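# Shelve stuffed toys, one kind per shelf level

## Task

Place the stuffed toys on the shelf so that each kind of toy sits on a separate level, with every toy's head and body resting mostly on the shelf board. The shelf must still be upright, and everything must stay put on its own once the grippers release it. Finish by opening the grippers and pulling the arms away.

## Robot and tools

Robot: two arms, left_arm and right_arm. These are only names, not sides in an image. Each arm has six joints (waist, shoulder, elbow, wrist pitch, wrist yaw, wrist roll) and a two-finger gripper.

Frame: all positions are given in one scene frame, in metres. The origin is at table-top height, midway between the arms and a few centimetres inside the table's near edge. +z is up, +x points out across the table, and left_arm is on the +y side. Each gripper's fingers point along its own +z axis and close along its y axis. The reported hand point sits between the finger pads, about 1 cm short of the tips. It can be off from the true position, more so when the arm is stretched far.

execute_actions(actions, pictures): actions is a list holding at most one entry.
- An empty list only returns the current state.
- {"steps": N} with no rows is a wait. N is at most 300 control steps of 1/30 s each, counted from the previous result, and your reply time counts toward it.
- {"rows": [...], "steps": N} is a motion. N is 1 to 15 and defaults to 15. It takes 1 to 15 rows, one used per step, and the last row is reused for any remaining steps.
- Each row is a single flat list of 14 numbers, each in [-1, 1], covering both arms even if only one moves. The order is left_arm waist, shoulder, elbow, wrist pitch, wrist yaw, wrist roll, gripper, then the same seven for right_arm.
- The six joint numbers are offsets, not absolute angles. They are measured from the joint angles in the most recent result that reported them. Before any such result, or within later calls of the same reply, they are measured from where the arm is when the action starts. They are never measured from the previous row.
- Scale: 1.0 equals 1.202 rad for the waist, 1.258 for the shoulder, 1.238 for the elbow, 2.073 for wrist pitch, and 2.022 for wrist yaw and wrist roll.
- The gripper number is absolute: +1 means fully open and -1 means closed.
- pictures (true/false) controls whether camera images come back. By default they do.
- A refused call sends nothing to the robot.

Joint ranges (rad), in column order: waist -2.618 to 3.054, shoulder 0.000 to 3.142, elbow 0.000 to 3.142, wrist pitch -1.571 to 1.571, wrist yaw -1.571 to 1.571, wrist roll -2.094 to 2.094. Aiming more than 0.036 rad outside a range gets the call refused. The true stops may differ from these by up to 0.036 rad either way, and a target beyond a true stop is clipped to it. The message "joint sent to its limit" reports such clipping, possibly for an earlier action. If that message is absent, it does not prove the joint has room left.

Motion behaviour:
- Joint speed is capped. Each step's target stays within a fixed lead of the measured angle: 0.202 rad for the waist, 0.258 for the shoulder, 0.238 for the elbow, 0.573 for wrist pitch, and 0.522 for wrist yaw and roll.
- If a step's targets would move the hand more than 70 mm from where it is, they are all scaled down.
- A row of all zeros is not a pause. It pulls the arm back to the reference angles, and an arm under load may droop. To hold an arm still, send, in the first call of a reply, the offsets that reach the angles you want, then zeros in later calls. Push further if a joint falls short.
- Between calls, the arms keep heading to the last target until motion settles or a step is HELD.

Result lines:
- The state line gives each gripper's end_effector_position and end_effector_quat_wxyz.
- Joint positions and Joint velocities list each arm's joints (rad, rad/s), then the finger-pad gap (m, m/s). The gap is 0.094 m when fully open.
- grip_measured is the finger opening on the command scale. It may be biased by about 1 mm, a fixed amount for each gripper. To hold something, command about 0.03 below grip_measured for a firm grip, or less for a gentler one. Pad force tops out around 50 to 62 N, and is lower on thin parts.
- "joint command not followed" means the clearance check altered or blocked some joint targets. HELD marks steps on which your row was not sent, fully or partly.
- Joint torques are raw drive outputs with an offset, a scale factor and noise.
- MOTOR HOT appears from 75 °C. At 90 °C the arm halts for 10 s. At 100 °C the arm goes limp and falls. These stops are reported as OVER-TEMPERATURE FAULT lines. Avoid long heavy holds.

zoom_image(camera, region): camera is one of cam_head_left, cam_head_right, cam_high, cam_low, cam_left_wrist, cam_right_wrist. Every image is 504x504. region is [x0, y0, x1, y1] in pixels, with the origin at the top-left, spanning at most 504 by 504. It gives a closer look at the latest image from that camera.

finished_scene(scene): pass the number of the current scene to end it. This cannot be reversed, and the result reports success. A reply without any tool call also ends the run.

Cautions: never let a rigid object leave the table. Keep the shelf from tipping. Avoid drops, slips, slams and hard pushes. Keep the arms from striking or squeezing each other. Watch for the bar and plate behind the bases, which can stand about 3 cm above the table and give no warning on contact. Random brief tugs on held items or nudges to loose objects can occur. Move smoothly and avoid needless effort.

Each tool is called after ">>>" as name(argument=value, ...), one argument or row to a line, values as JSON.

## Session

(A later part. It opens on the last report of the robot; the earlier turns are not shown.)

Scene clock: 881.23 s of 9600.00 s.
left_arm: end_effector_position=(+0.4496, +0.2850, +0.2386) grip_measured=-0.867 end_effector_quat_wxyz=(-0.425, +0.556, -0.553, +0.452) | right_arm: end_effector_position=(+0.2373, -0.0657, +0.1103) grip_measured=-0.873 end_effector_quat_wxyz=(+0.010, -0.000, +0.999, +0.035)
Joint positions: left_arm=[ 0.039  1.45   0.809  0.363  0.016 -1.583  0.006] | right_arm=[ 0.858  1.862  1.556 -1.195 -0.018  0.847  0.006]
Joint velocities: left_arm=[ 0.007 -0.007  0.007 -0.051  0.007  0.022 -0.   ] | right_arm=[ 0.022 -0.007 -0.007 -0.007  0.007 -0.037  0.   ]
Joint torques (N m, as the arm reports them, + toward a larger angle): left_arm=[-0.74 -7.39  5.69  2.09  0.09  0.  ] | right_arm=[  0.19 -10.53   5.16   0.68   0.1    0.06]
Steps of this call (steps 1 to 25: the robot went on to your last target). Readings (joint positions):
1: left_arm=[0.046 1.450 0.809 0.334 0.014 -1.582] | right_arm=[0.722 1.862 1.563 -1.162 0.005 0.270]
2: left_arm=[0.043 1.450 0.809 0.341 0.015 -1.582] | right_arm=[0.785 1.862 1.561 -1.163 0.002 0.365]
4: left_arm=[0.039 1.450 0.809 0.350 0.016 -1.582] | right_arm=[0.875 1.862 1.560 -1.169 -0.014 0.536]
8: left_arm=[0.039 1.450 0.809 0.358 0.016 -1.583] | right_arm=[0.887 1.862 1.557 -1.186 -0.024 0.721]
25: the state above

>>> execute_actions(
  actions=[
    {"rows": [[0,0.03,-0.013,0.372,0,0,-0.88, 0,0.03,-0.19,0.109,0,0,-0.88],[0,0.06,-0.027,0.372,0,0,-0.88, 0,0.03,-0.19,0.109,0,0,-0.88],[0,0.09,-0.04,0.372,0,0,-0.88, 0,0.03,-0.19,0.109,0,0,-0.88],[0,0.12,-0.053,0.372,0,0,-0.88, 0,0.03,-0.19,0.109,0,0,-0.88],[0,0.15,-0.066,0.372,0,0,-0.88, 0,0.03,-0.19,0.109,0,0,-0.88],[0,0.18,-0.08,0.372,0,0,-0.88, 0,0.03,-0.19,0.109,0,0,-0.88],[0,0.21,-0.093,0.372,0,0,-0.88, 0,0.03,-0.19,0.109,0,0,-0.88],[0,0.24,-0.106,0.372,0,0,-0.88, 0,0.03,-0.19,0.109,0,0,-0.88],[0,0.27,-0.12,0.372,0,0,-0.88, 0,0.03,-0.19,0.109,0,0,-0.88],[0,0.30,-0.133,0.372,0,0,-0.88, 0,0.03,-0.19,0.109,0,0,-0.88],[0,0.33,-0.146,0.372,0,0,-0.88, 0,0.03,-0.19,0.109,0,0,-0.88],[0,0.36,-0.16,0.372,0,0,-0.88, 0,0.03,-0.19,0.109,0,0,-0.88],[0,0.39,-0.173,0.372,0,0,-0.88, 0,0.03,-0.19,0.109,0,0,-0.88],[0,0.41,-0.186,0.372,0,0,-0.88, 0,0.03,-0.19,0.109,0,0,-0.88],[0,0.43,-0.195,0.372,0,0,-0.88, 0,0.03,-0.19,0.109,0,0,-0.88]], "steps": 15},
  ],
  pictures=false,
)

>>> execute_actions(
  actions=[
    {"steps": 12},
  ],
)

Scene clock: 890.30 s of 9600.00 s.
left_arm: end_effector_position=(+0.4665, +0.2825, +0.0963) grip_measured=-0.867 end_effector_quat_wxyz=(-0.426, +0.555, -0.552, +0.454) | right_arm: end_effector_position=(+0.2178, -0.0862, +0.0287) grip_measured=-0.873 end_effector_quat_wxyz=(-0.025, +0.001, +1.000, -0.005)
Joint positions: left_arm=[ 0.039  1.951  0.603  1.075  0.016 -1.584  0.006] | right_arm=[ 0.858  1.924  1.306 -0.99  -0.018  0.85   0.006]
Joint velocities: left_arm=[ 0.007  1.023 -0.574  0.022  0.037 -0.051  0.001] | right_arm=[ 0.002  0.007  0.002  0.095 -0.022 -0.022 -0.001]
Joint torques (N m, as the arm reports them, + toward a larger angle): left_arm=[ -0.1  -10.98   4.05   2.26  -0.02  -0.06] | right_arm=[  0.09 -10.07   6.37   0.71   0.    -0.03]
Steps of this call (steps 1 to 30: the robot went on to your last target; steps 31 to 90: nothing new was sent; then 5.57 s passed at rest; steps 91 to 105: all 15 steps of this action). Readings (joint positions):
91: left_arm=[0.039 1.455 0.802 0.415 0.016 -1.584] | right_arm=[0.858 1.858 1.523 -1.157 -0.018 0.850]
92: left_arm=[0.039 1.472 0.791 0.514 0.016 -1.584] | right_arm=[0.858 1.849 1.466 -1.102 -0.018 0.850]
94: left_arm=[0.039 1.525 0.781 0.722 0.016 -1.584] | right_arm=[0.858 1.870 1.372 -1.056 -0.018 0.850]
98: left_arm=[0.039 1.659 0.741 0.988 0.016 -1.584] | right_arm=[0.858 1.926 1.307 -1.031 -0.018 0.850]
105: the state above

Scene clock: 890.70 s of 9600.00 s.
left_arm: end_effector_position=(+0.4503, +0.2819, +0.0548) grip_measured=-0.867 end_effector_quat_wxyz=(-0.399, +0.576, -0.572, +0.427) | right_arm: end_effector_position=(+0.2192, -0.0846, +0.0286) grip_measured=-0.873 end_effector_quat_wxyz=(-0.022, +0.001, +1.000, -0.001)
Joint positions: left_arm=[ 0.039  2.015  0.555  1.092  0.016 -1.585  0.006] | right_arm=[ 0.858  1.924  1.306 -0.982 -0.018  0.85   0.006]
Joint velocities: left_arm=[-0.022 -0.002  0.017  0.051  0.095  0.022  0.001] | right_arm=[-0.002  0.007 -0.017  0.037 -0.037 -0.007 -0.001]
Joint torques (N m, as the arm reports them, + toward a larger angle): left_arm=[ -0.01 -11.     4.39   2.06  -0.01   0.01] | right_arm=[  0.06 -10.03   6.44   0.76   0.    -0.03]
Steps of this call (steps 1 to 12: the robot went on to your last target). Readings (joint positions):
1: left_arm=[0.039 1.982 0.585 1.073 0.016 -1.584] | right_arm=[0.858 1.924 1.306 -0.988 -0.018 0.850]
2: left_arm=[0.039 2.003 0.571 1.068 0.016 -1.584] | right_arm=[0.858 1.924 1.306 -0.987 -0.018 0.850]
4: left_arm=[0.039 2.019 0.556 1.059 0.016 -1.585] | right_arm=[0.858 1.924 1.306 -0.984 -0.018 0.850]
8: left_arm=[0.039 2.016 0.555 1.081 0.016 -1.585] | right_arm=[0.858 1.924 1.306 -0.983 -0.018 0.850]
12: the state above

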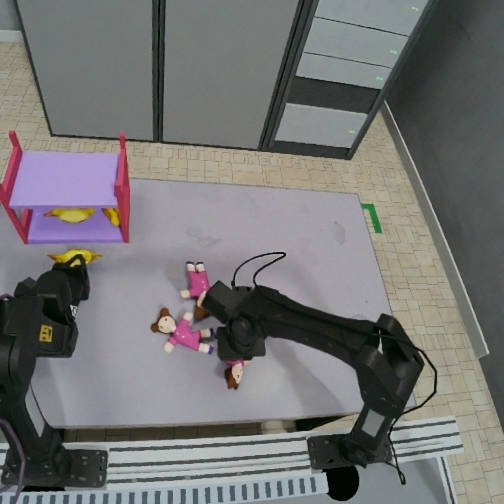

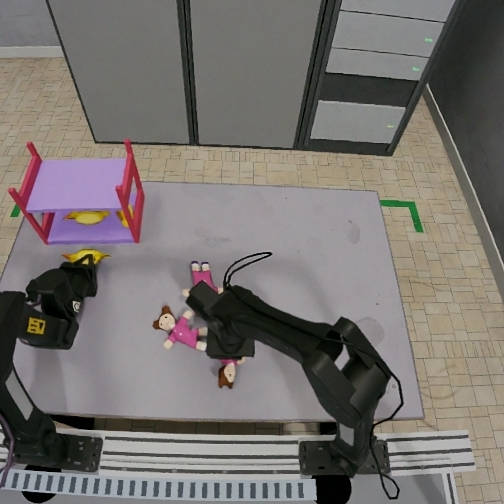

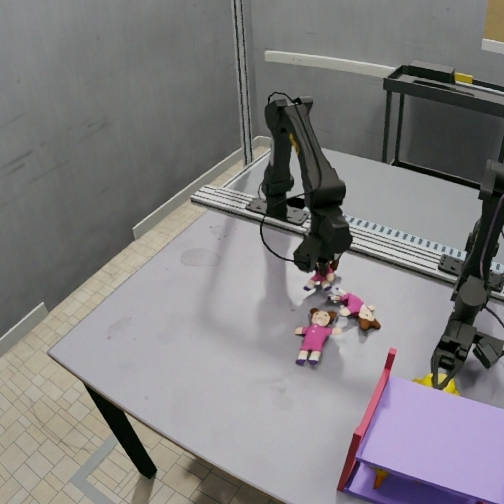

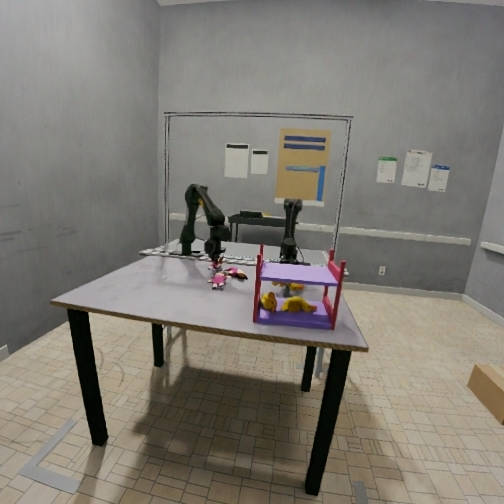

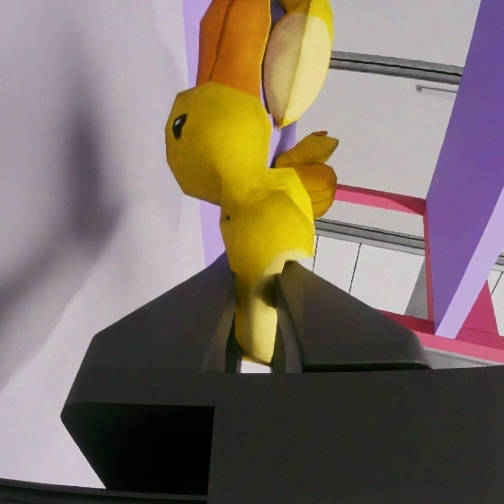

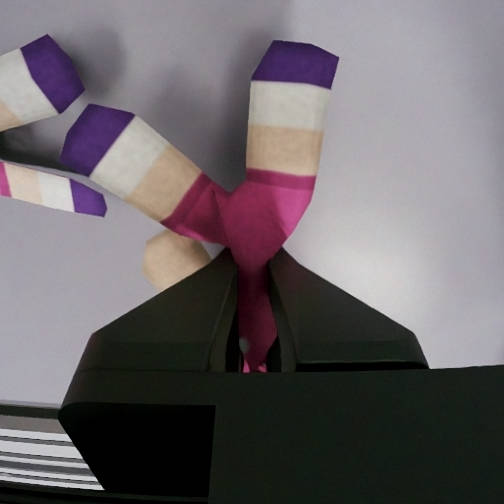

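>>> execute_actions(
  actions=[
    {"rows": [[0,0.06,0.125,-0.01,0,0,-0.88, 0,0,0,0,0,0,1],[0,0.06,0.125,-0.01,0,0,-0.88, 0,0,0,0,0,0,1],[0,0.06,0.125,-0.01,0,0,-0.88, 0,0,0,0,0,0,1],[0,0.06,0.125,-0.01,0,0,-0.88, 0,0,0,0,0,0,1],[0,0.06,0.125,-0.01,0,0,-0.88, 0,0,0,0,0,0,1],[0,0.13,0.28,-0.05,0,0,-0.88, 0,0,0,0,0,0,1],[0,0.13,0.28,-0.05,0,0,-0.88, 0,0,0,0,0,0,1],[0,0.13,0.28,-0.05,0,0,-0.88, 0,0,0,0,0,0,1],[0,0.13,0.28,-0.05,0,0,-0.88, 0,0,0,0,0,0,1],[0,0.13,0.28,-0.05,0,0,-0.88, 0,0,0,0,0,0,1],[0,0.203,0.435,-0.087,0,0,-0.88, 0,0,0,0,0,0,1]], "steps": 15},
  ],
  pictures=false,
)

>>> execute_actions(
  actions=[
    {"steps": 12},
  ],
)

Scene clock: 898.60 s of 9600.00 s.
left_arm: end_effector_position=(+0.5700, +0.2814, +0.0784) grip_measured=-0.867 end_effector_quat_wxyz=(-0.430, +0.553, -0.548, +0.458) | right_arm: end_effector_position=(+0.2192, -0.0845, +0.0286) grip_measured=+1.000 end_effector_quat_wxyz=(-0.022, +0.001, +1.000, -0.001)
Joint positions: left_arm=[ 0.039  2.271  1.059  0.953  0.016 -1.586  0.006] | right_arm=[ 0.858  1.924  1.306 -0.981 -0.018  0.85   0.094]
Joint velocities: left_arm=[-0.022  0.095  0.266 -0.212 -0.007  0.022 -0.   ] | right_arm=[-0.012 -0.007  0.007 -0.007 -0.037  0.007  0.   ]
Joint torques (N m, as the arm reports them, + toward a larger angle): left_arm=[ -0.04 -12.86   5.64   1.6   -0.01   0.  ] | right_arm=[ 0.05 -8.22  5.27  0.62  0.   -0.01]
Steps of this call (steps 1 to 30: the robot went on to your last target; steps 31 to 90: nothing new was sent; then 4.40 s passed at rest; steps 91 to 105: all 15 steps of this action). Readings (joint positions):
91: left_arm=[0.039 2.023 0.568 1.093 0.016 -1.585] | right_arm=[0.858 1.924 1.306 -0.981 -0.018 0.850]
92: left_arm=[0.039 2.046 0.601 1.086 0.016 -1.585] | right_arm=[0.858 1.924 1.306 -0.981 -0.018 0.850]
94: left_arm=[0.039 2.084 0.661 1.079 0.016 -1.585] | right_arm=[0.858 1.924 1.306 -0.981 -0.018 0.850]
98: left_arm=[0.039 2.159 0.810 1.031 0.016 -1.586] | right_arm=[0.858 1.924 1.306 -0.981 -0.018 0.850]
105: the state above

Scene clock: 899.00 s of 9600.00 s.
left_arm: end_effector_position=(+0.5695, +0.2813, +0.0724) grip_measured=-0.867 end_effector_quat_wxyz=(-0.422, +0.559, -0.554, +0.450) | right_arm: end_effector_position=(+0.2192, -0.0845, +0.0286) grip_measured=+1.000 end_effector_quat_wxyz=(-0.022, +0.001, +1.000, -0.001)
Joint positions: left_arm=[ 0.039  2.271  1.064  0.922  0.016 -1.586  0.006] | right_arm=[ 0.858  1.924  1.306 -0.981 -0.018  0.85   0.094]
Joint velocities: left_arm=[-0.012  0.017  0.002 -0.037 -0.066  0.007  0.001] | right_arm=[-0.002 -0.007 -0.007 -0.007 -0.007 -0.022  0.   ]
Joint torques (N m, as the arm reports them, + toward a larger angle): left_arm=[  0.02 -12.38   6.88   1.61  -0.01   0.  ] | right_arm=[ 0.04 -8.23  5.27  0.63 -0.01 -0.01]
Steps of this call (steps 1 to 12: the robot went on to your last target). Readings (joint positions):
1: left_arm=[0.039 2.271 1.063 0.949 0.016 -1.586] | right_arm=[0.858 1.924 1.306 -0.981 -0.018 0.850]
2: left_arm=[0.039 2.271 1.064 0.945 0.016 -1.586] | right_arm=[0.858 1.924 1.306 -0.981 -0.018 0.850]
4: left_arm=[0.039 2.271 1.064 0.935 0.016 -1.586] | right_arm=[0.858 1.924 1.306 -0.981 -0.018 0.850]
8: left_arm=[0.039 2.271 1.064 0.925 0.016 -1.586] | right_arm=[0.858 1.924 1.306 -0.981 -0.018 0.850]
12: the state above

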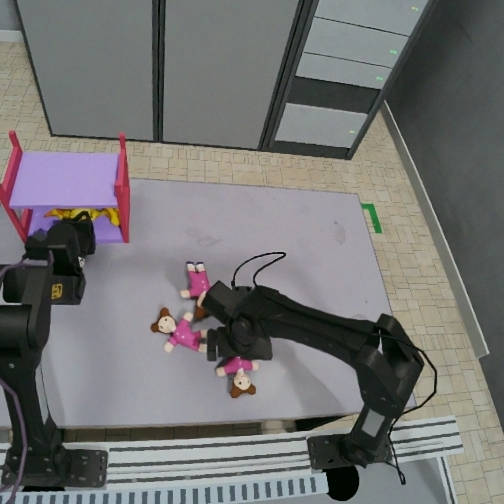

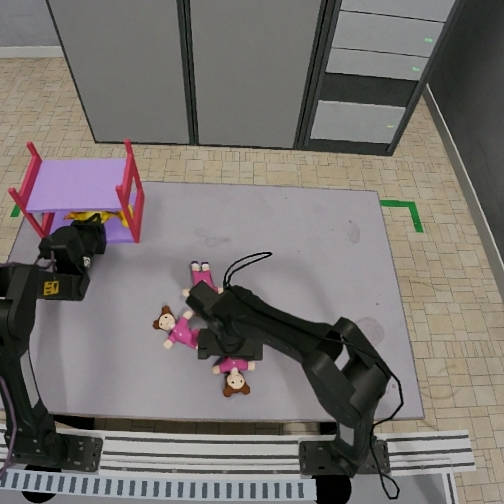

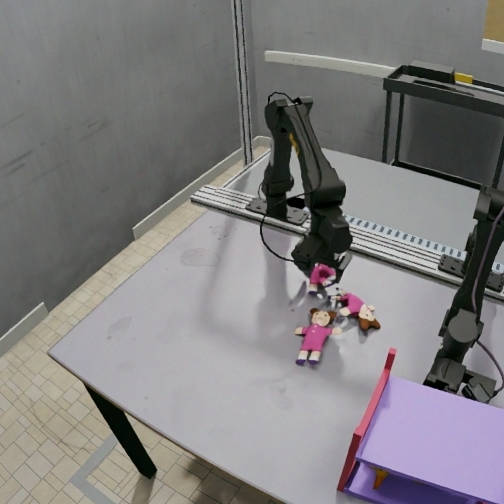

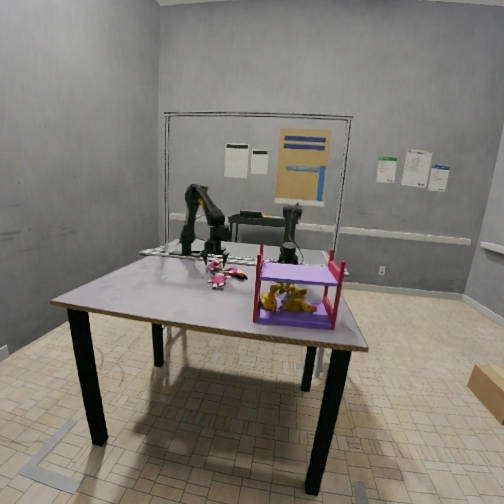

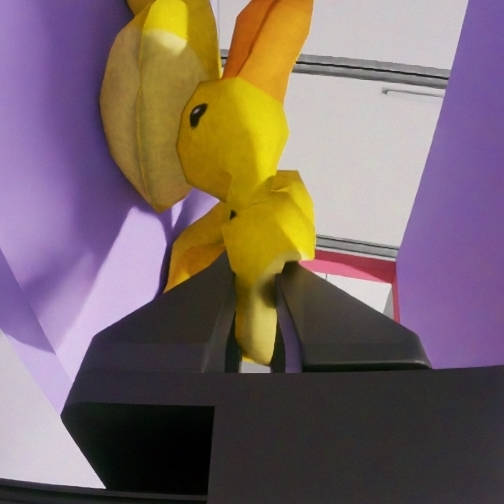

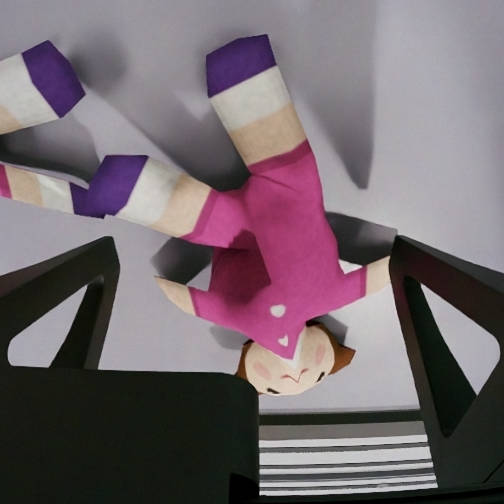

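>>> execute_actions(
  actions=[
    {"rows": [[0,-0.095,-0.173,0.051,0,0,-0.88, 0,-0.055,0.2,-0.1,0,0,1]], "steps": 15},
  ],
  pictures=false,
)

>>> execute_actions(
  actions=[
    {"rows": [[0,0.05,0.012,0.035,0,0,-0.88, -0.7,-0.3,-0.3,0,0,-0.42,1]], "steps": 15},
  ],
)

Scene clock: 917.93 s of 9600.00 s.
left_arm: end_effector_position=(+0.5201, +0.2814, +0.0574) grip_measured=-0.867 end_effector_quat_wxyz=(-0.407, +0.570, -0.565, +0.436) | right_arm: end_effector_position=(+0.2420, -0.0605, +0.1137) grip_measured=+1.000 end_effector_quat_wxyz=(+0.023, +0.001, +0.999, +0.050)
Joint positions: left_arm=[ 0.039  2.175  0.848  0.988  0.016 -1.586  0.006] | right_arm=[ 0.858  1.852  1.552 -1.164 -0.018  0.85   0.094]
Joint velocities: left_arm=[-0.012  0.012 -0.007  0.051 -0.022 -0.007 -0.001] | right_arm=[-0.002  0.017  0.002 -0.066 -0.022 -0.051  0.   ]
Joint torques (N m, as the arm reports them, + toward a larger angle): left_arm=[ -0.08 -13.14   4.16   2.03   0.02   0.03] | right_arm=[ 0.04 -7.85  5.92  0.77  0.   -0.01]
Steps of this call (steps 1 to 30: the robot went on to your last target; steps 31 to 90: nothing new was sent; then 15.43 s passed at rest; steps 91 to 105: all 15 steps of this action). Readings (joint positions):
91: left_arm=[0.039 2.260 1.039 0.934 0.016 -1.586] | right_arm=[0.858 1.925 1.332 -1.013 -0.018 0.850]
92: left_arm=[0.039 2.228 0.978 0.954 0.016 -1.586] | right_arm=[0.858 1.929 1.377 -1.059 -0.018 0.850]
94: left_arm=[0.039 2.181 0.881 0.969 0.016 -1.586] | right_arm=[0.858 1.915 1.475 -1.100 -0.018 0.850]
98: left_arm=[0.039 2.175 0.848 0.972 0.016 -1.586] | right_arm=[0.858 1.855 1.551 -1.118 -0.018 0.850]
105: the state above

Scene clock: 918.43 s of 9600.00 s.
left_arm: end_effector_position=(+0.5178, +0.2810, +0.0318) grip_measured=-0.867 end_effector_quat_wxyz=(-0.399, +0.576, -0.571, +0.428) | right_arm: end_effector_position=(+0.2789, -0.3400, +0.1212) grip_measured=+1.000 end_effector_quat_wxyz=(+0.052, +0.032, +0.998, +0.009)
Joint positions: left_arm=[ 0.039  2.247  0.848  1.033  0.016 -1.587  0.006] | right_arm=[ 0.009  1.491  1.192 -1.155 -0.007  0.063  0.094]
Joint velocities: left_arm=[-0.027 -0.012  0.012 -0.007 -0.022 -0.037  0.   ] | right_arm=[-0.427 -0.002 -0.022  0.022  0.11  -0.344  0.   ]
Joint torques (N m, as the arm reports them, + toward a larger angle): left_arm=[  0.23 -11.99   4.72   1.95   0.02   0.  ] | right_arm=[ 3.   -6.22  5.11  0.83 -0.22 -0.14]
Steps of this call (steps 1 to 15: all 15 steps of this action). Readings (joint positions):
1: left_arm=[0.039 2.181 0.848 0.997 0.016 -1.586] | right_arm=[0.845 1.831 1.522 -1.142 -0.025 0.796]
2: left_arm=[0.039 2.193 0.848 1.014 0.016 -1.586] | right_arm=[0.817 1.789 1.460 -1.121 -0.033 0.722]
4: left_arm=[0.039 2.220 0.848 1.023 0.016 -1.586] | right_arm=[0.720 1.684 1.337 -1.126 -0.033 0.579]
8: left_arm=[0.039 2.247 0.848 1.025 0.016 -1.587] | right_arm=[0.439 1.511 1.200 -1.158 -0.029 0.262]
15: the state above

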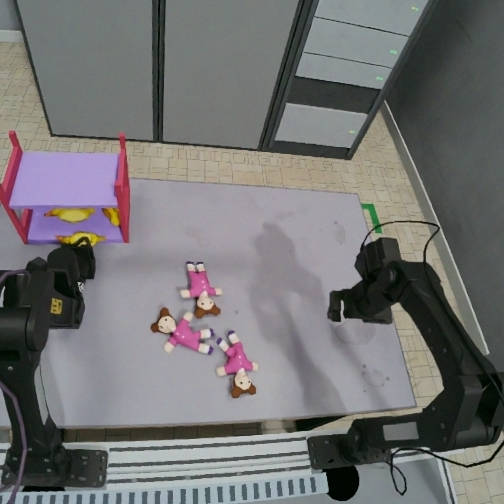

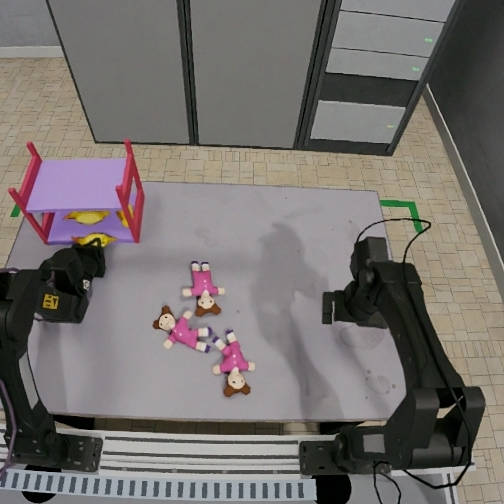

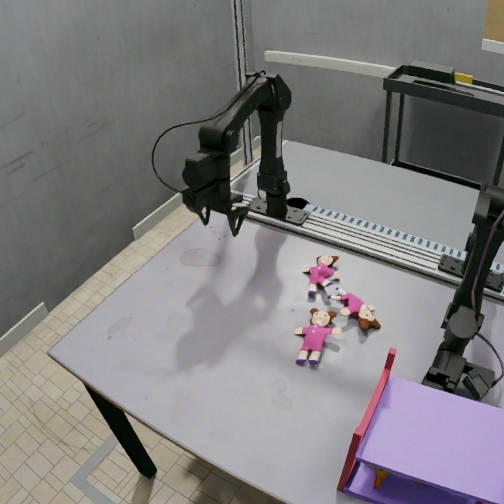

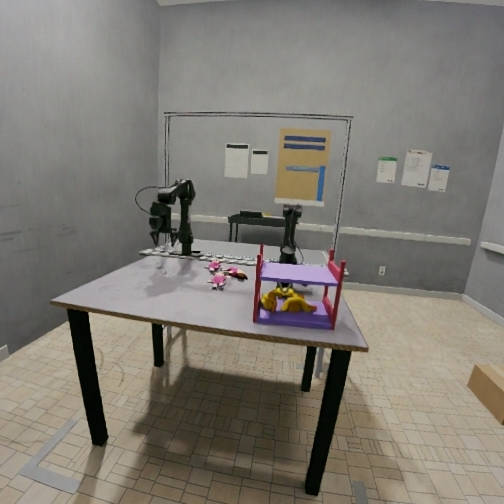

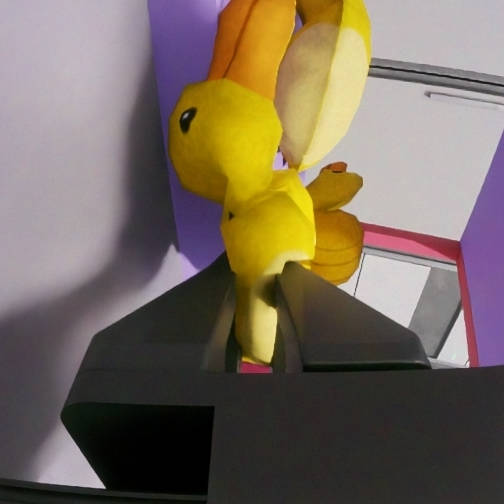

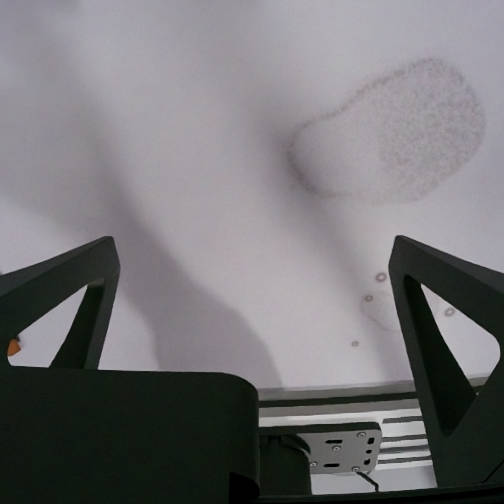

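>>> execute_actions(
  actions=[
    {"rows": [[0,-0.012,0.008,0.05,0,0,-0.88, 0,0,0,0,0,0,1]], "steps": 15},
  ],
  pictures=false,
)

Scene clock: 925.20 s of 9600.00 s.
left_arm: end_effector_position=(+0.5224, +0.2812, +0.0471) grip_measured=-0.867 end_effector_quat_wxyz=(-0.417, +0.562, -0.557, +0.446) | right_arm: end_effector_position=(+0.2783, -0.3399, +0.1206) grip_measured=+1.000 end_effector_quat_wxyz=(+0.051, +0.028, +0.998, +0.008)
Joint positions: left_arm=[ 0.039  2.247  0.848  1.097  0.016 -1.587  0.006] | right_arm=[ 0.01   1.491  1.189 -1.155 -0.006  0.055  0.094]
Joint velocities: left_arm=[-0.002 -0.017  0.012  0.022  0.051  0.081  0.   ] | right_arm=[-0.002  0.002 -0.007  0.007  0.022 -0.007  0.   ]
Joint torques (N m, as the arm reports them, + toward a larger angle): left_arm=[  0.05 -12.52   4.44   2.1   -0.05  -0.01] | right_arm=[-0.06 -4.97  5.98  0.94  0.    0.04]
Steps of this call (steps 1 to 30: the robot went on to your last target; steps 31 to 90: nothing new was sent; then 3.27 s passed at rest; steps 91 to 105: all 15 steps of this action). Readings (joint positions):
91: left_arm=[0.039 2.247 0.848 1.040 0.016 -1.587] | right_arm=[0.010 1.491 1.189 -1.155 -0.006 0.013]
92: left_arm=[0.039 2.247 0.848 1.048 0.016 -1.587] | right_arm=[0.010 1.491 1.189 -1.155 -0.006 0.022]
94: left_arm=[0.039 2.247 0.848 1.069 0.016 -1.587] | right_arm=[0.010 1.491 1.189 -1.155 -0.006 0.035]
98: left_arm=[0.039 2.247 0.848 1.089 0.016 -1.587] | right_arm=[0.010 1.491 1.189 -1.155 -0.006 0.048]
105: the state above

>>> execute_actions(
  actions=[
    {"rows": [[0,0.025,0.09,-0.02,0,0,-0.88, 0,0,0,0,0,0,1],[0,0.025,0.09,-0.02,0,0,-0.88, 0,0,0,0,0,0,1],[0,0.025,0.09,-0.02,0,0,-0.88, 0,0,0,0,0,0,1],[0,0.025,0.09,-0.02,0,0,-0.88, 0,0,0,0,0,0,1],[0,0.025,0.09,-0.02,0,0,-0.88, 0,0,0,0,0,0,1],[0,0.053,0.18,-0.05,0,0,-0.88, 0,0,0,0,0,0,1]], "steps": 15},
  ],
  pictures=false,
)

>>> execute_actions(
  actions=[
    {"steps": 8},
  ],
)

Scene clock: 931.37 s of 9600.00 s.
left_arm: end_effector_position=(+0.5652, +0.2810, +0.0582) grip_measured=-0.867 end_effector_quat_wxyz=(-0.426, +0.556, -0.551, +0.455) | right_arm: end_effector_position=(+0.2783, -0.3399, +0.1206) grip_measured=+1.000 end_effector_quat_wxyz=(+0.051, +0.029, +0.998, +0.008)
Joint positions: left_arm=[ 0.039  2.317  1.039  1.007  0.016 -1.587  0.006] | right_arm=[ 0.01   1.491  1.189 -1.155 -0.006  0.057  0.094]
Joint velocities: left_arm=[-0.037 -0.002 -0.002 -0.154 -0.022 -0.037 -0.   ] | right_arm=[-0.002 -0.002 -0.002  0.007  0.022 -0.007  0.   ]
Joint torques (N m, as the arm reports them, + toward a larger angle): left_arm=[  0.12 -12.59   6.84   1.78   0.01  -0.02] | right_arm=[ 0.03 -4.99  5.81  0.93  0.01 -0.03]
Steps of this call (steps 1 to 15: the robot went on to your last target; steps 16 to 90: nothing new was sent; then 2.67 s passed at rest; steps 91 to 105: all 15 steps of this action). Readings (joint positions):
91: left_arm=[0.039 2.251 0.857 1.094 0.016 -1.587] | right_arm=[0.010 1.491 1.189 -1.155 -0.006 0.057]
92: left_arm=[0.039 2.261 0.878 1.085 0.016 -1.587] | right_arm=[0.010 1.491 1.189 -1.155 -0.006 0.057]
94: left_arm=[0.039 2.278 0.914 1.074 0.016 -1.587] | right_arm=[0.010 1.491 1.189 -1.155 -0.006 0.057]
98: left_arm=[0.039 2.309 1.002 1.031 0.016 -1.587] | right_arm=[0.010 1.491 1.189 -1.155 -0.006 0.057]
105: the state above

Scene clock: 931.63 s of 9600.00 s.
left_arm: end_effector_position=(+0.5646, +0.2810, +0.0559) grip_measured=-0.867 end_effector_quat_wxyz=(-0.423, +0.558, -0.553, +0.452) | right_arm: end_effector_position=(+0.2783, -0.3399, +0.1206) grip_measured=+1.000 end_effector_quat_wxyz=(+0.051, +0.029, +0.998, +0.008)
Joint positions: left_arm=[ 0.039  2.317  1.039  0.998  0.016 -1.587  0.006] | right_arm=[ 0.01   1.491  1.189 -1.155 -0.006  0.057  0.094]
Joint velocities: left_arm=[-0.007  0.012 -0.012 -0.007  0.022 -0.051 -0.001] | right_arm=[ 0.002 -0.007  0.002  0.007 -0.051  0.051  0.   ]
Joint torques (N m, as the arm reports them, + toward a larger angle): left_arm=[  0.   -12.57   6.64   1.67   0.     0.  ] | right_arm=[ 0.06 -4.99  5.8   0.94  0.   -0.03]
Steps of this call (steps 1 to 8: the robot went on to your last target). Readings (joint positions):
1: left_arm=[0.039 2.317 1.039 1.004 0.016 -1.587] | right_arm=[0.010 1.491 1.189 -1.155 -0.006 0.057]
2: left_arm=[0.039 2.317 1.039 1.002 0.016 -1.587] | right_arm=[0.010 1.491 1.189 -1.155 -0.006 0.057]
4: left_arm=[0.039 2.317 1.039 1.000 0.016 -1.587] | right_arm=[0.010 1.491 1.189 -1.155 -0.006 0.057]
8: the state above

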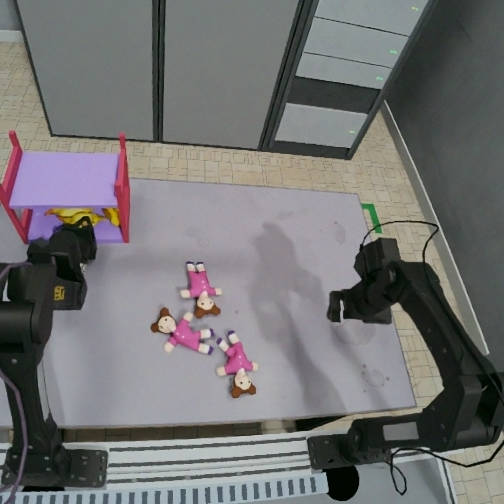

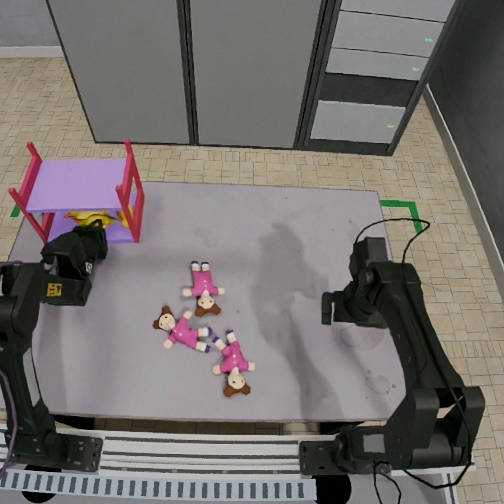

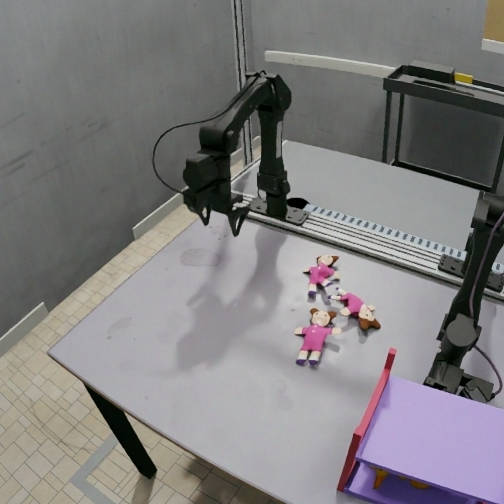

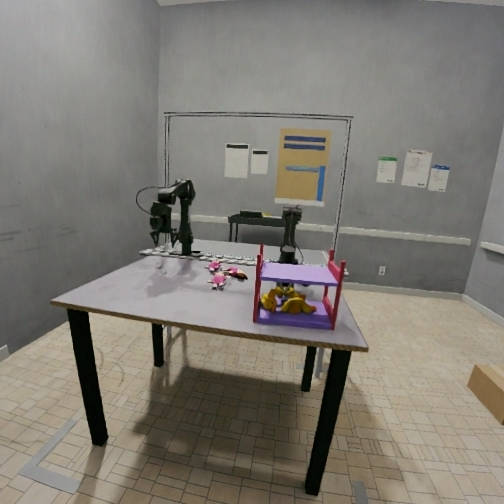

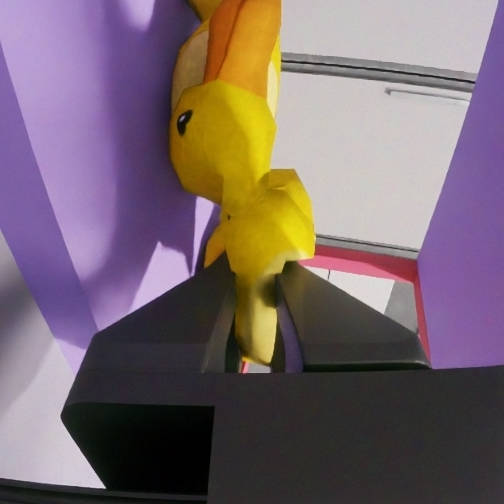

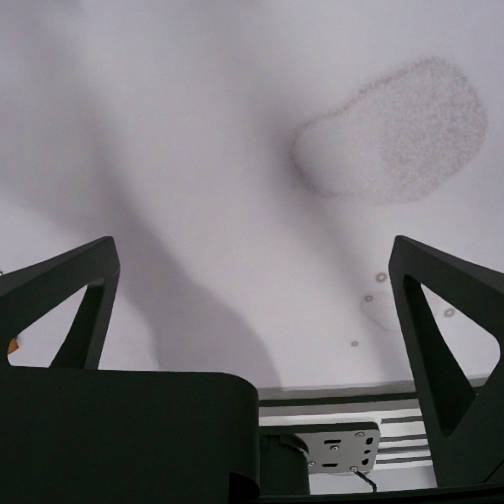

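>>> execute_actions(
  actions=[
    {"rows": [[0,-0.01,0.008,0.01,0,0,0.1, 0,0,0,0,0,0,1]], "steps": 15},
  ],
  pictures=false,
)

>>> execute_actions(
  actions=[
    {"rows": [[0,-0.07,-0.15,0.05,0,0,0.1, 0,0,0,0,0,0,1],[0,-0.07,-0.15,0.05,0,0,0.1, 0,0,0,0,0,0,1],[0,-0.07,-0.15,0.05,0,0,0.1, 0,0,0,0,0,0,1],[0,-0.07,-0.15,0.05,0,0,0.1, 0,0,0,0,0,0,1],[0,-0.07,-0.15,0.05,0,0,0.1, 0,0,0,0,0,0,1],[0,-0.16,-0.27,0.06,0,0,0.1, 0,0,0,0,0,0,1],[0,-0.16,-0.27,0.06,0,0,0.1, 0,0,0,0,0,0,1],[0,-0.16,-0.27,0.06,0,0,0.1, 0,0,0,0,0,0,1],[0,-0.16,-0.27,0.06,0,0,0.1, 0,0,0,0,0,0,1],[0,-0.16,-0.27,0.06,0,0,0.1, 0,0,0,0,0,0,1],[0,-0.26,-0.38,0.075,0,0,0.1, 0,0,0,0,0,0,1]], "steps": 15},
  ],
  pictures=false,
)

>>> execute_actions(
  actions=[
    {"steps": 8},
  ],
)

Scene clock: 940.70 s of 9600.00 s.
left_arm: end_effector_position=(+0.5646, +0.2810, +0.0558) grip_measured=+0.098 end_effector_quat_wxyz=(-0.423, +0.558, -0.553, +0.452) | right_arm: end_effector_position=(+0.2783, -0.3399, +0.1206) grip_measured=+1.000 end_effector_quat_wxyz=(+0.051, +0.029, +0.998, +0.008)
Joint positions: left_arm=[ 0.039  2.317  1.039  0.997  0.016 -1.588  0.052] | right_arm=[ 0.01   1.491  1.189 -1.155 -0.006  0.057  0.094]
Joint velocities: left_arm=[-0.012 -0.007 -0.027  0.007 -0.066 -0.051  0.   ] | right_arm=[-0.007 -0.017 -0.022 -0.007  0.066 -0.037  0.   ]
Joint torques (N m, as the arm reports them, + toward a larger angle): left_arm=[  0.09 -13.39   4.97   1.88   0.01  -0.02] | right_arm=[ 0.04 -4.99  5.79  0.94  0.01 -0.01]
Steps of this call (steps 1 to 15: the robot went on to your last target; steps 16 to 90: nothing new was sent; then 5.57 s passed at rest; steps 91 to 105: all 15 steps of this action). Readings (joint positions):
91: left_arm=[0.039 2.317 1.039 0.997 0.016 -1.587] | right_arm=[0.010 1.491 1.189 -1.155 -0.006 0.057]
92: left_arm=[0.039 2.317 1.039 0.997 0.016 -1.587] | right_arm=[0.010 1.491 1.189 -1.155 -0.006 0.057]
94: left_arm=[0.039 2.317 1.039 0.997 0.016 -1.588] | right_arm=[0.010 1.491 1.189 -1.155 -0.006 0.057]
98: left_arm=[0.039 2.317 1.039 0.997 0.016 -1.588] | right_arm=[0.010 1.491 1.189 -1.155 -0.006 0.057]
105: the state above

Scene clock: 941.20 s of 9600.00 s.
left_arm: end_effector_position=(+0.4598, +0.2820, +0.0700) grip_measured=+0.098 end_effector_quat_wxyz=(-0.412, +0.566, -0.561, +0.441) | right_arm: end_effector_position=(+0.2783, -0.3399, +0.1206) grip_measured=+1.000 end_effector_quat_wxyz=(+0.051, +0.029, +0.998, +0.008)
Joint positions: left_arm=[ 0.039  2.009  0.581  1.108  0.017 -1.588  0.052] | right_arm=[ 0.01   1.491  1.189 -1.155 -0.006  0.057  0.094]
Joint velocities: left_arm=[ 0.022 -0.286 -0.149  0.227  0.007  0.037  0.   ] | right_arm=[-0.007  0.002 -0.002 -0.037  0.007 -0.081  0.   ]
Joint torques (N m, as the arm reports them, + toward a larger angle): left_arm=[-0.11 -9.13  3.3   1.77 -0.03  0.  ] | right_arm=[ 0.05 -4.97  5.78  0.94  0.   -0.01]
Steps of this call (steps 1 to 15: all 15 steps of this action). Readings (joint positions):
1: left_arm=[0.039 2.309 1.018 1.010 0.016 -1.588] | right_arm=[0.010 1.491 1.189 -1.155 -0.006 0.057]
2: left_arm=[0.039 2.285 0.967 1.030 0.016 -1.588] | right_arm=[0.010 1.491 1.189 -1.155 -0.006 0.057]
4: left_arm=[0.039 2.252 0.886 1.049 0.016 -1.588] | right_arm=[0.010 1.491 1.189 -1.155 -0.006 0.057]
8: left_arm=[0.039 2.180 0.749 1.060 0.017 -1.588] | right_arm=[0.010 1.491 1.189 -1.155 -0.006 0.057]
15: the state above

Scene clock: 941.47 s of 9600.00 s.
left_arm: end_effector_position=(+0.4610, +0.2821, +0.0772) grip_measured=+0.098 end_effector_quat_wxyz=(-0.419, +0.561, -0.556, +0.448) | right_arm: end_effector_position=(+0.2783, -0.3399, +0.1206) grip_measured=+1.000 end_effector_quat_wxyz=(+0.051, +0.029, +0.998, +0.008)
Joint positions: left_arm=[ 0.039  2.002  0.579  1.127  0.017 -1.588  0.052] | right_arm=[ 0.01   1.491  1.189 -1.155 -0.006  0.057  0.094]
Joint velocities: left_arm=[-0.002 -0.002 -0.027  0.051 -0.051 -0.022 -0.   ] | right_arm=[-0.002 -0.012 -0.002  0.022 -0.022 -0.007  0.   ]
Joint torques (N m, as the arm reports them, + toward a larger angle): left_arm=[ -0.03 -10.09   2.8    1.99  -0.01   0.01] | right_arm=[ 0.06 -4.99  5.79  0.94  0.    0.  ]
Steps of this call (steps 1 to 8: the robot went on to your last target). Readings (joint positions):
1: left_arm=[0.039 2.004 0.579 1.116 0.017 -1.588] | right_arm=[0.010 1.491 1.189 -1.155 -0.006 0.057]
2: left_arm=[0.039 2.002 0.579 1.123 0.017 -1.588] | right_arm=[0.010 1.491 1.189 -1.155 -0.006 0.057]
4: left_arm=[0.039 2.002 0.579 1.127 0.017 -1.588] | right_arm=[0.010 1.491 1.189 -1.155 -0.006 0.057]
8: the state above

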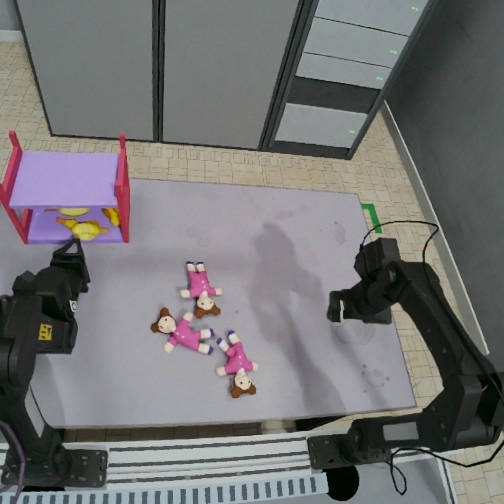

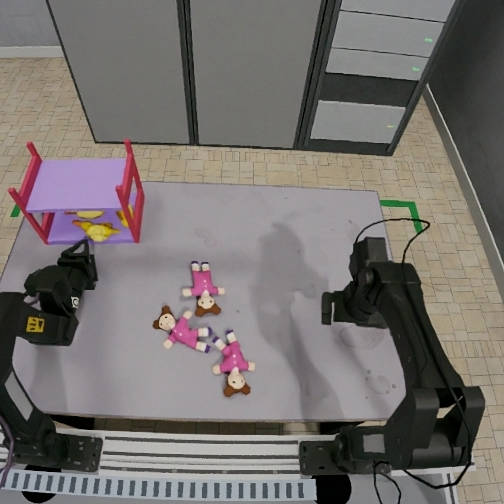

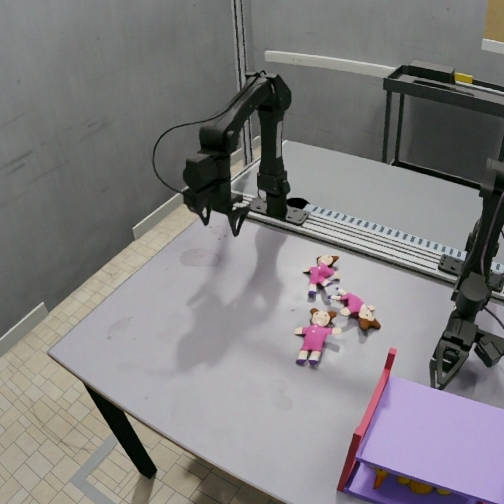

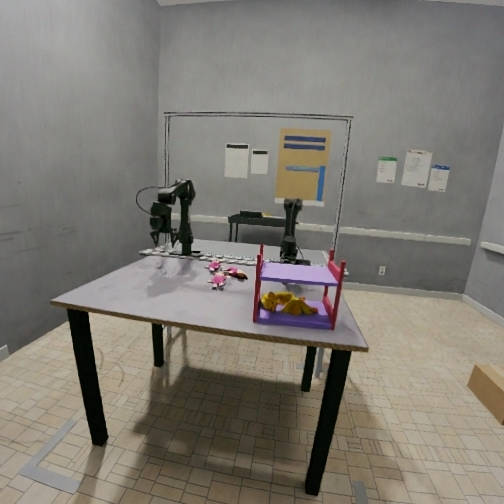

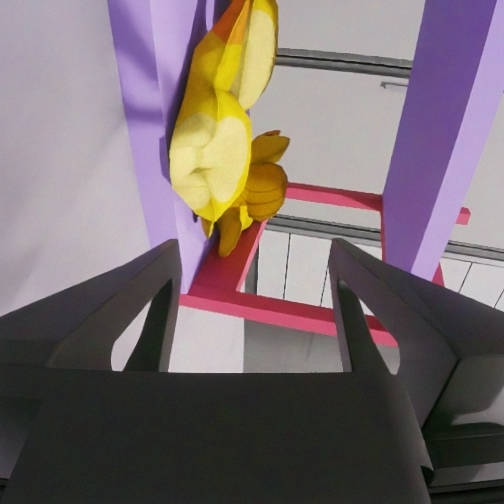

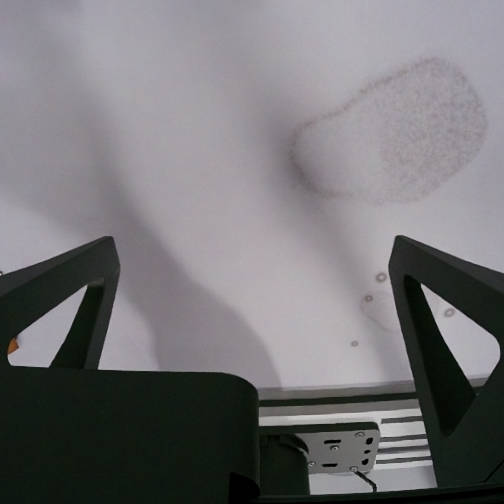

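>>> zoom_image(
  camera="cam_head_right",
  region=[0, 130, 170, 280],
)

Region (0, 130, 170, 280) of cam_head_right's 504x504 image, scaled by 2.965, with more detail than that image has; it fills the top 445 rows of this view, and the rest is white.

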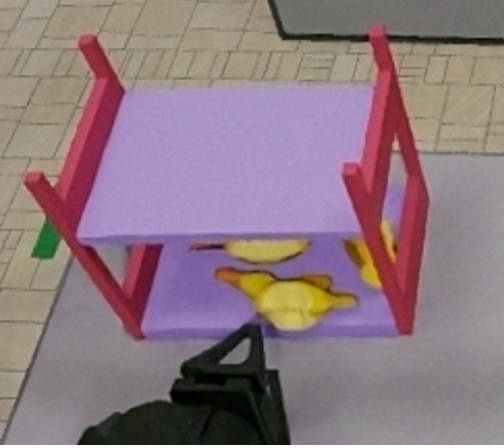

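>>> execute_actions(
  actions=[
    {"rows": [[-0.025,0.0,0.0,0.072,0,0.785,0.0, 0,0,0,0,0,0,1],[-0.025,0.0,0.0,0.072,0,0.785,0.0, 0,0,0,0,0,0,1],[-0.025,0.0,0.0,0.072,0,0.785,0.0, 0,0,0,0,0,0,1],[-0.025,0.08,0.04,0.072,0,0.785,0.0, 0,0,0,0,0,0,1],[-0.025,0.08,0.04,0.072,0,0.785,0.0, 0,0,0,0,0,0,1],[-0.025,0.08,0.04,0.072,0,0.785,0.0, 0,0,0,0,0,0,1],[-0.025,0.161,0.084,0.072,0,0.785,0.0, 0,0,0,0,0,0,1]], "steps": 15},
  ],
  pictures=false,
)

>>> execute_actions(
  actions=[
    {"steps": 15},
  ],
)

Scene clock: 955.80 s of 9600.00 s.
left_arm: end_effector_position=(+0.4753, +0.2713, +0.0327) grip_measured=+0.002 end_effector_quat_wxyz=(+0.598, -0.083, +0.791, -0.093) | right_arm: end_effector_position=(+0.2783, -0.3399, +0.1206) grip_measured=+1.000 end_effector_quat_wxyz=(+0.051, +0.029, +0.998, +0.008)
Joint positions: left_arm=[ 0.019  2.219  0.65   1.253  0.016 -0.237  0.047] | right_arm=[ 0.01   1.491  1.189 -1.155 -0.006  0.057  0.094]
Joint velocities: left_arm=[-0.017 -0.012  0.002  0.11   0.051  1.516  0.001] | right_arm=[ 0.012 -0.002  0.002 -0.007 -0.007  0.051  0.   ]
Joint torques (N m, as the arm reports them, + toward a larger angle): left_arm=[ -0.7  -11.25   5.03   1.79  -0.02   0.08] | right_arm=[ 0.05 -4.99  5.79  0.94  0.01 -0.01]
Steps of this call (steps 1 to 30: the robot went on to your last target; steps 31 to 90: nothing new was sent; then 10.83 s passed at rest; steps 91 to 105: all 15 steps of this action). Readings (joint positions):
91: left_arm=[0.038 2.003 0.579 1.138 0.016 -1.519] | right_arm=[0.010 1.491 1.189 -1.155 -0.006 0.057]
92: left_arm=[0.035 2.005 0.579 1.156 0.016 -1.421] | right_arm=[0.010 1.491 1.189 -1.155 -0.006 0.057]
94: left_arm=[0.025 2.014 0.582 1.200 0.016 -1.228] | right_arm=[0.010 1.491 1.189 -1.155 -0.006 0.057]
98: left_arm=[0.019 2.127 0.628 1.256 0.016 -0.841] | right_arm=[0.010 1.491 1.189 -1.155 -0.006 0.057]
105: the state above

Scene clock: 956.30 s of 9600.00 s.
left_arm: end_effector_position=(+0.4754, +0.2713, +0.0330) grip_measured=+0.002 end_effector_quat_wxyz=(+0.606, +0.005, +0.795, -0.026) | right_arm: end_effector_position=(+0.2783, -0.3399, +0.1206) grip_measured=+1.000 end_effector_quat_wxyz=(+0.051, +0.029, +0.998, +0.008)
Joint positions: left_arm=[ 0.019  2.219  0.65   1.254  0.016 -0.016  0.047] | right_arm=[ 0.01   1.491  1.189 -1.155 -0.006  0.057  0.094]
Joint velocities: left_arm=[ 0.002 -0.012 -0.007  0.022  0.022  0.051 -0.001] | right_arm=[ 0.022  0.007  0.017 -0.066  0.022 -0.037  0.   ]
Joint torques (N m, as the arm reports them, + toward a larger angle): left_arm=[ -0.73 -11.24   5.26   1.95   0.     0.11] | right_arm=[ 0.08 -5.    5.77  0.94  0.01 -0.01]
Steps of this call (steps 1 to 15: the robot went on to your last target). Readings (joint positions):
1: left_arm=[0.019 2.219 0.650 1.254 0.016 -0.191] | right_arm=[0.010 1.491 1.189 -1.155 -0.006 0.057]
2: left_arm=[0.019 2.219 0.650 1.254 0.016 -0.155] | right_arm=[0.010 1.491 1.189 -1.155 -0.006 0.057]
4: left_arm=[0.019 2.219 0.650 1.254 0.016 -0.102] | right_arm=[0.010 1.491 1.189 -1.155 -0.006 0.057]
8: left_arm=[0.019 2.219 0.650 1.254 0.016 -0.046] | right_arm=[0.010 1.491 1.189 -1.155 -0.006 0.057]
15: the state above

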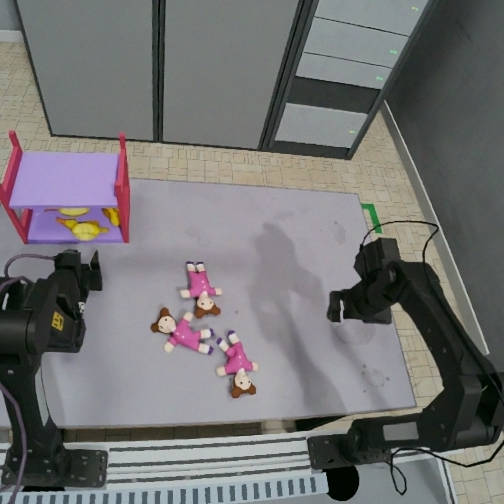

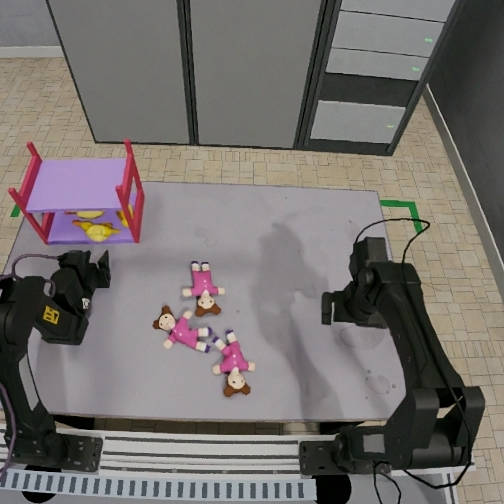

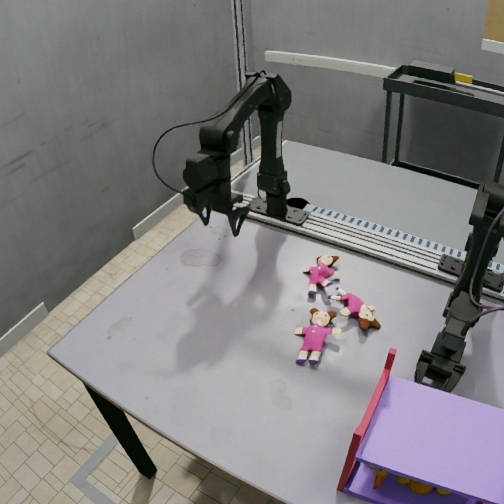

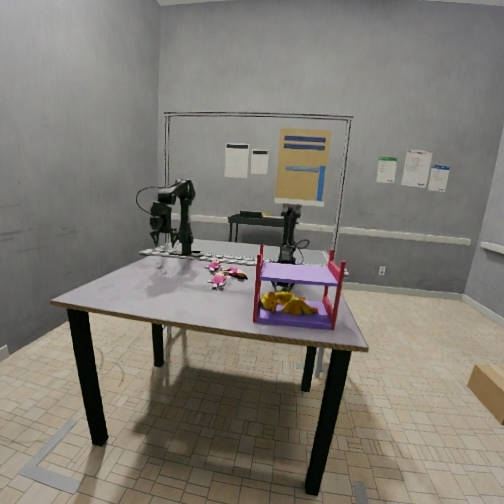

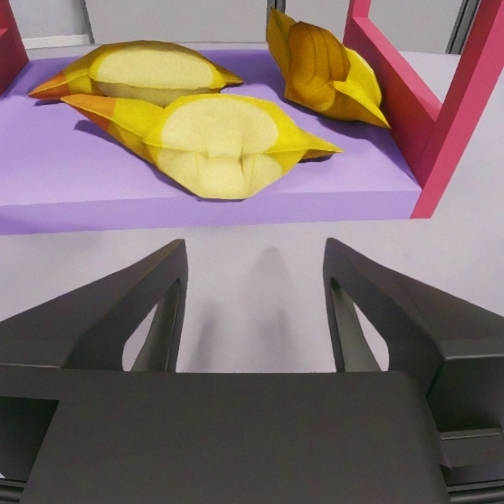

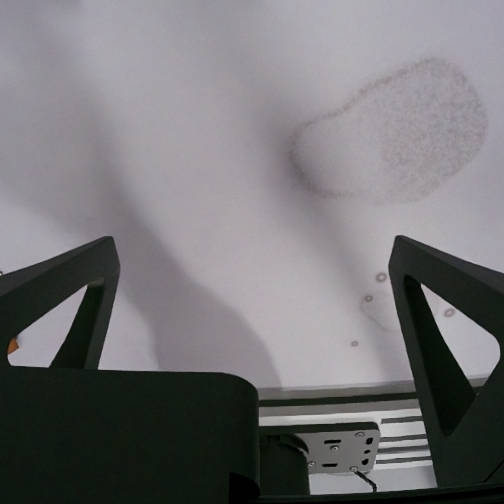

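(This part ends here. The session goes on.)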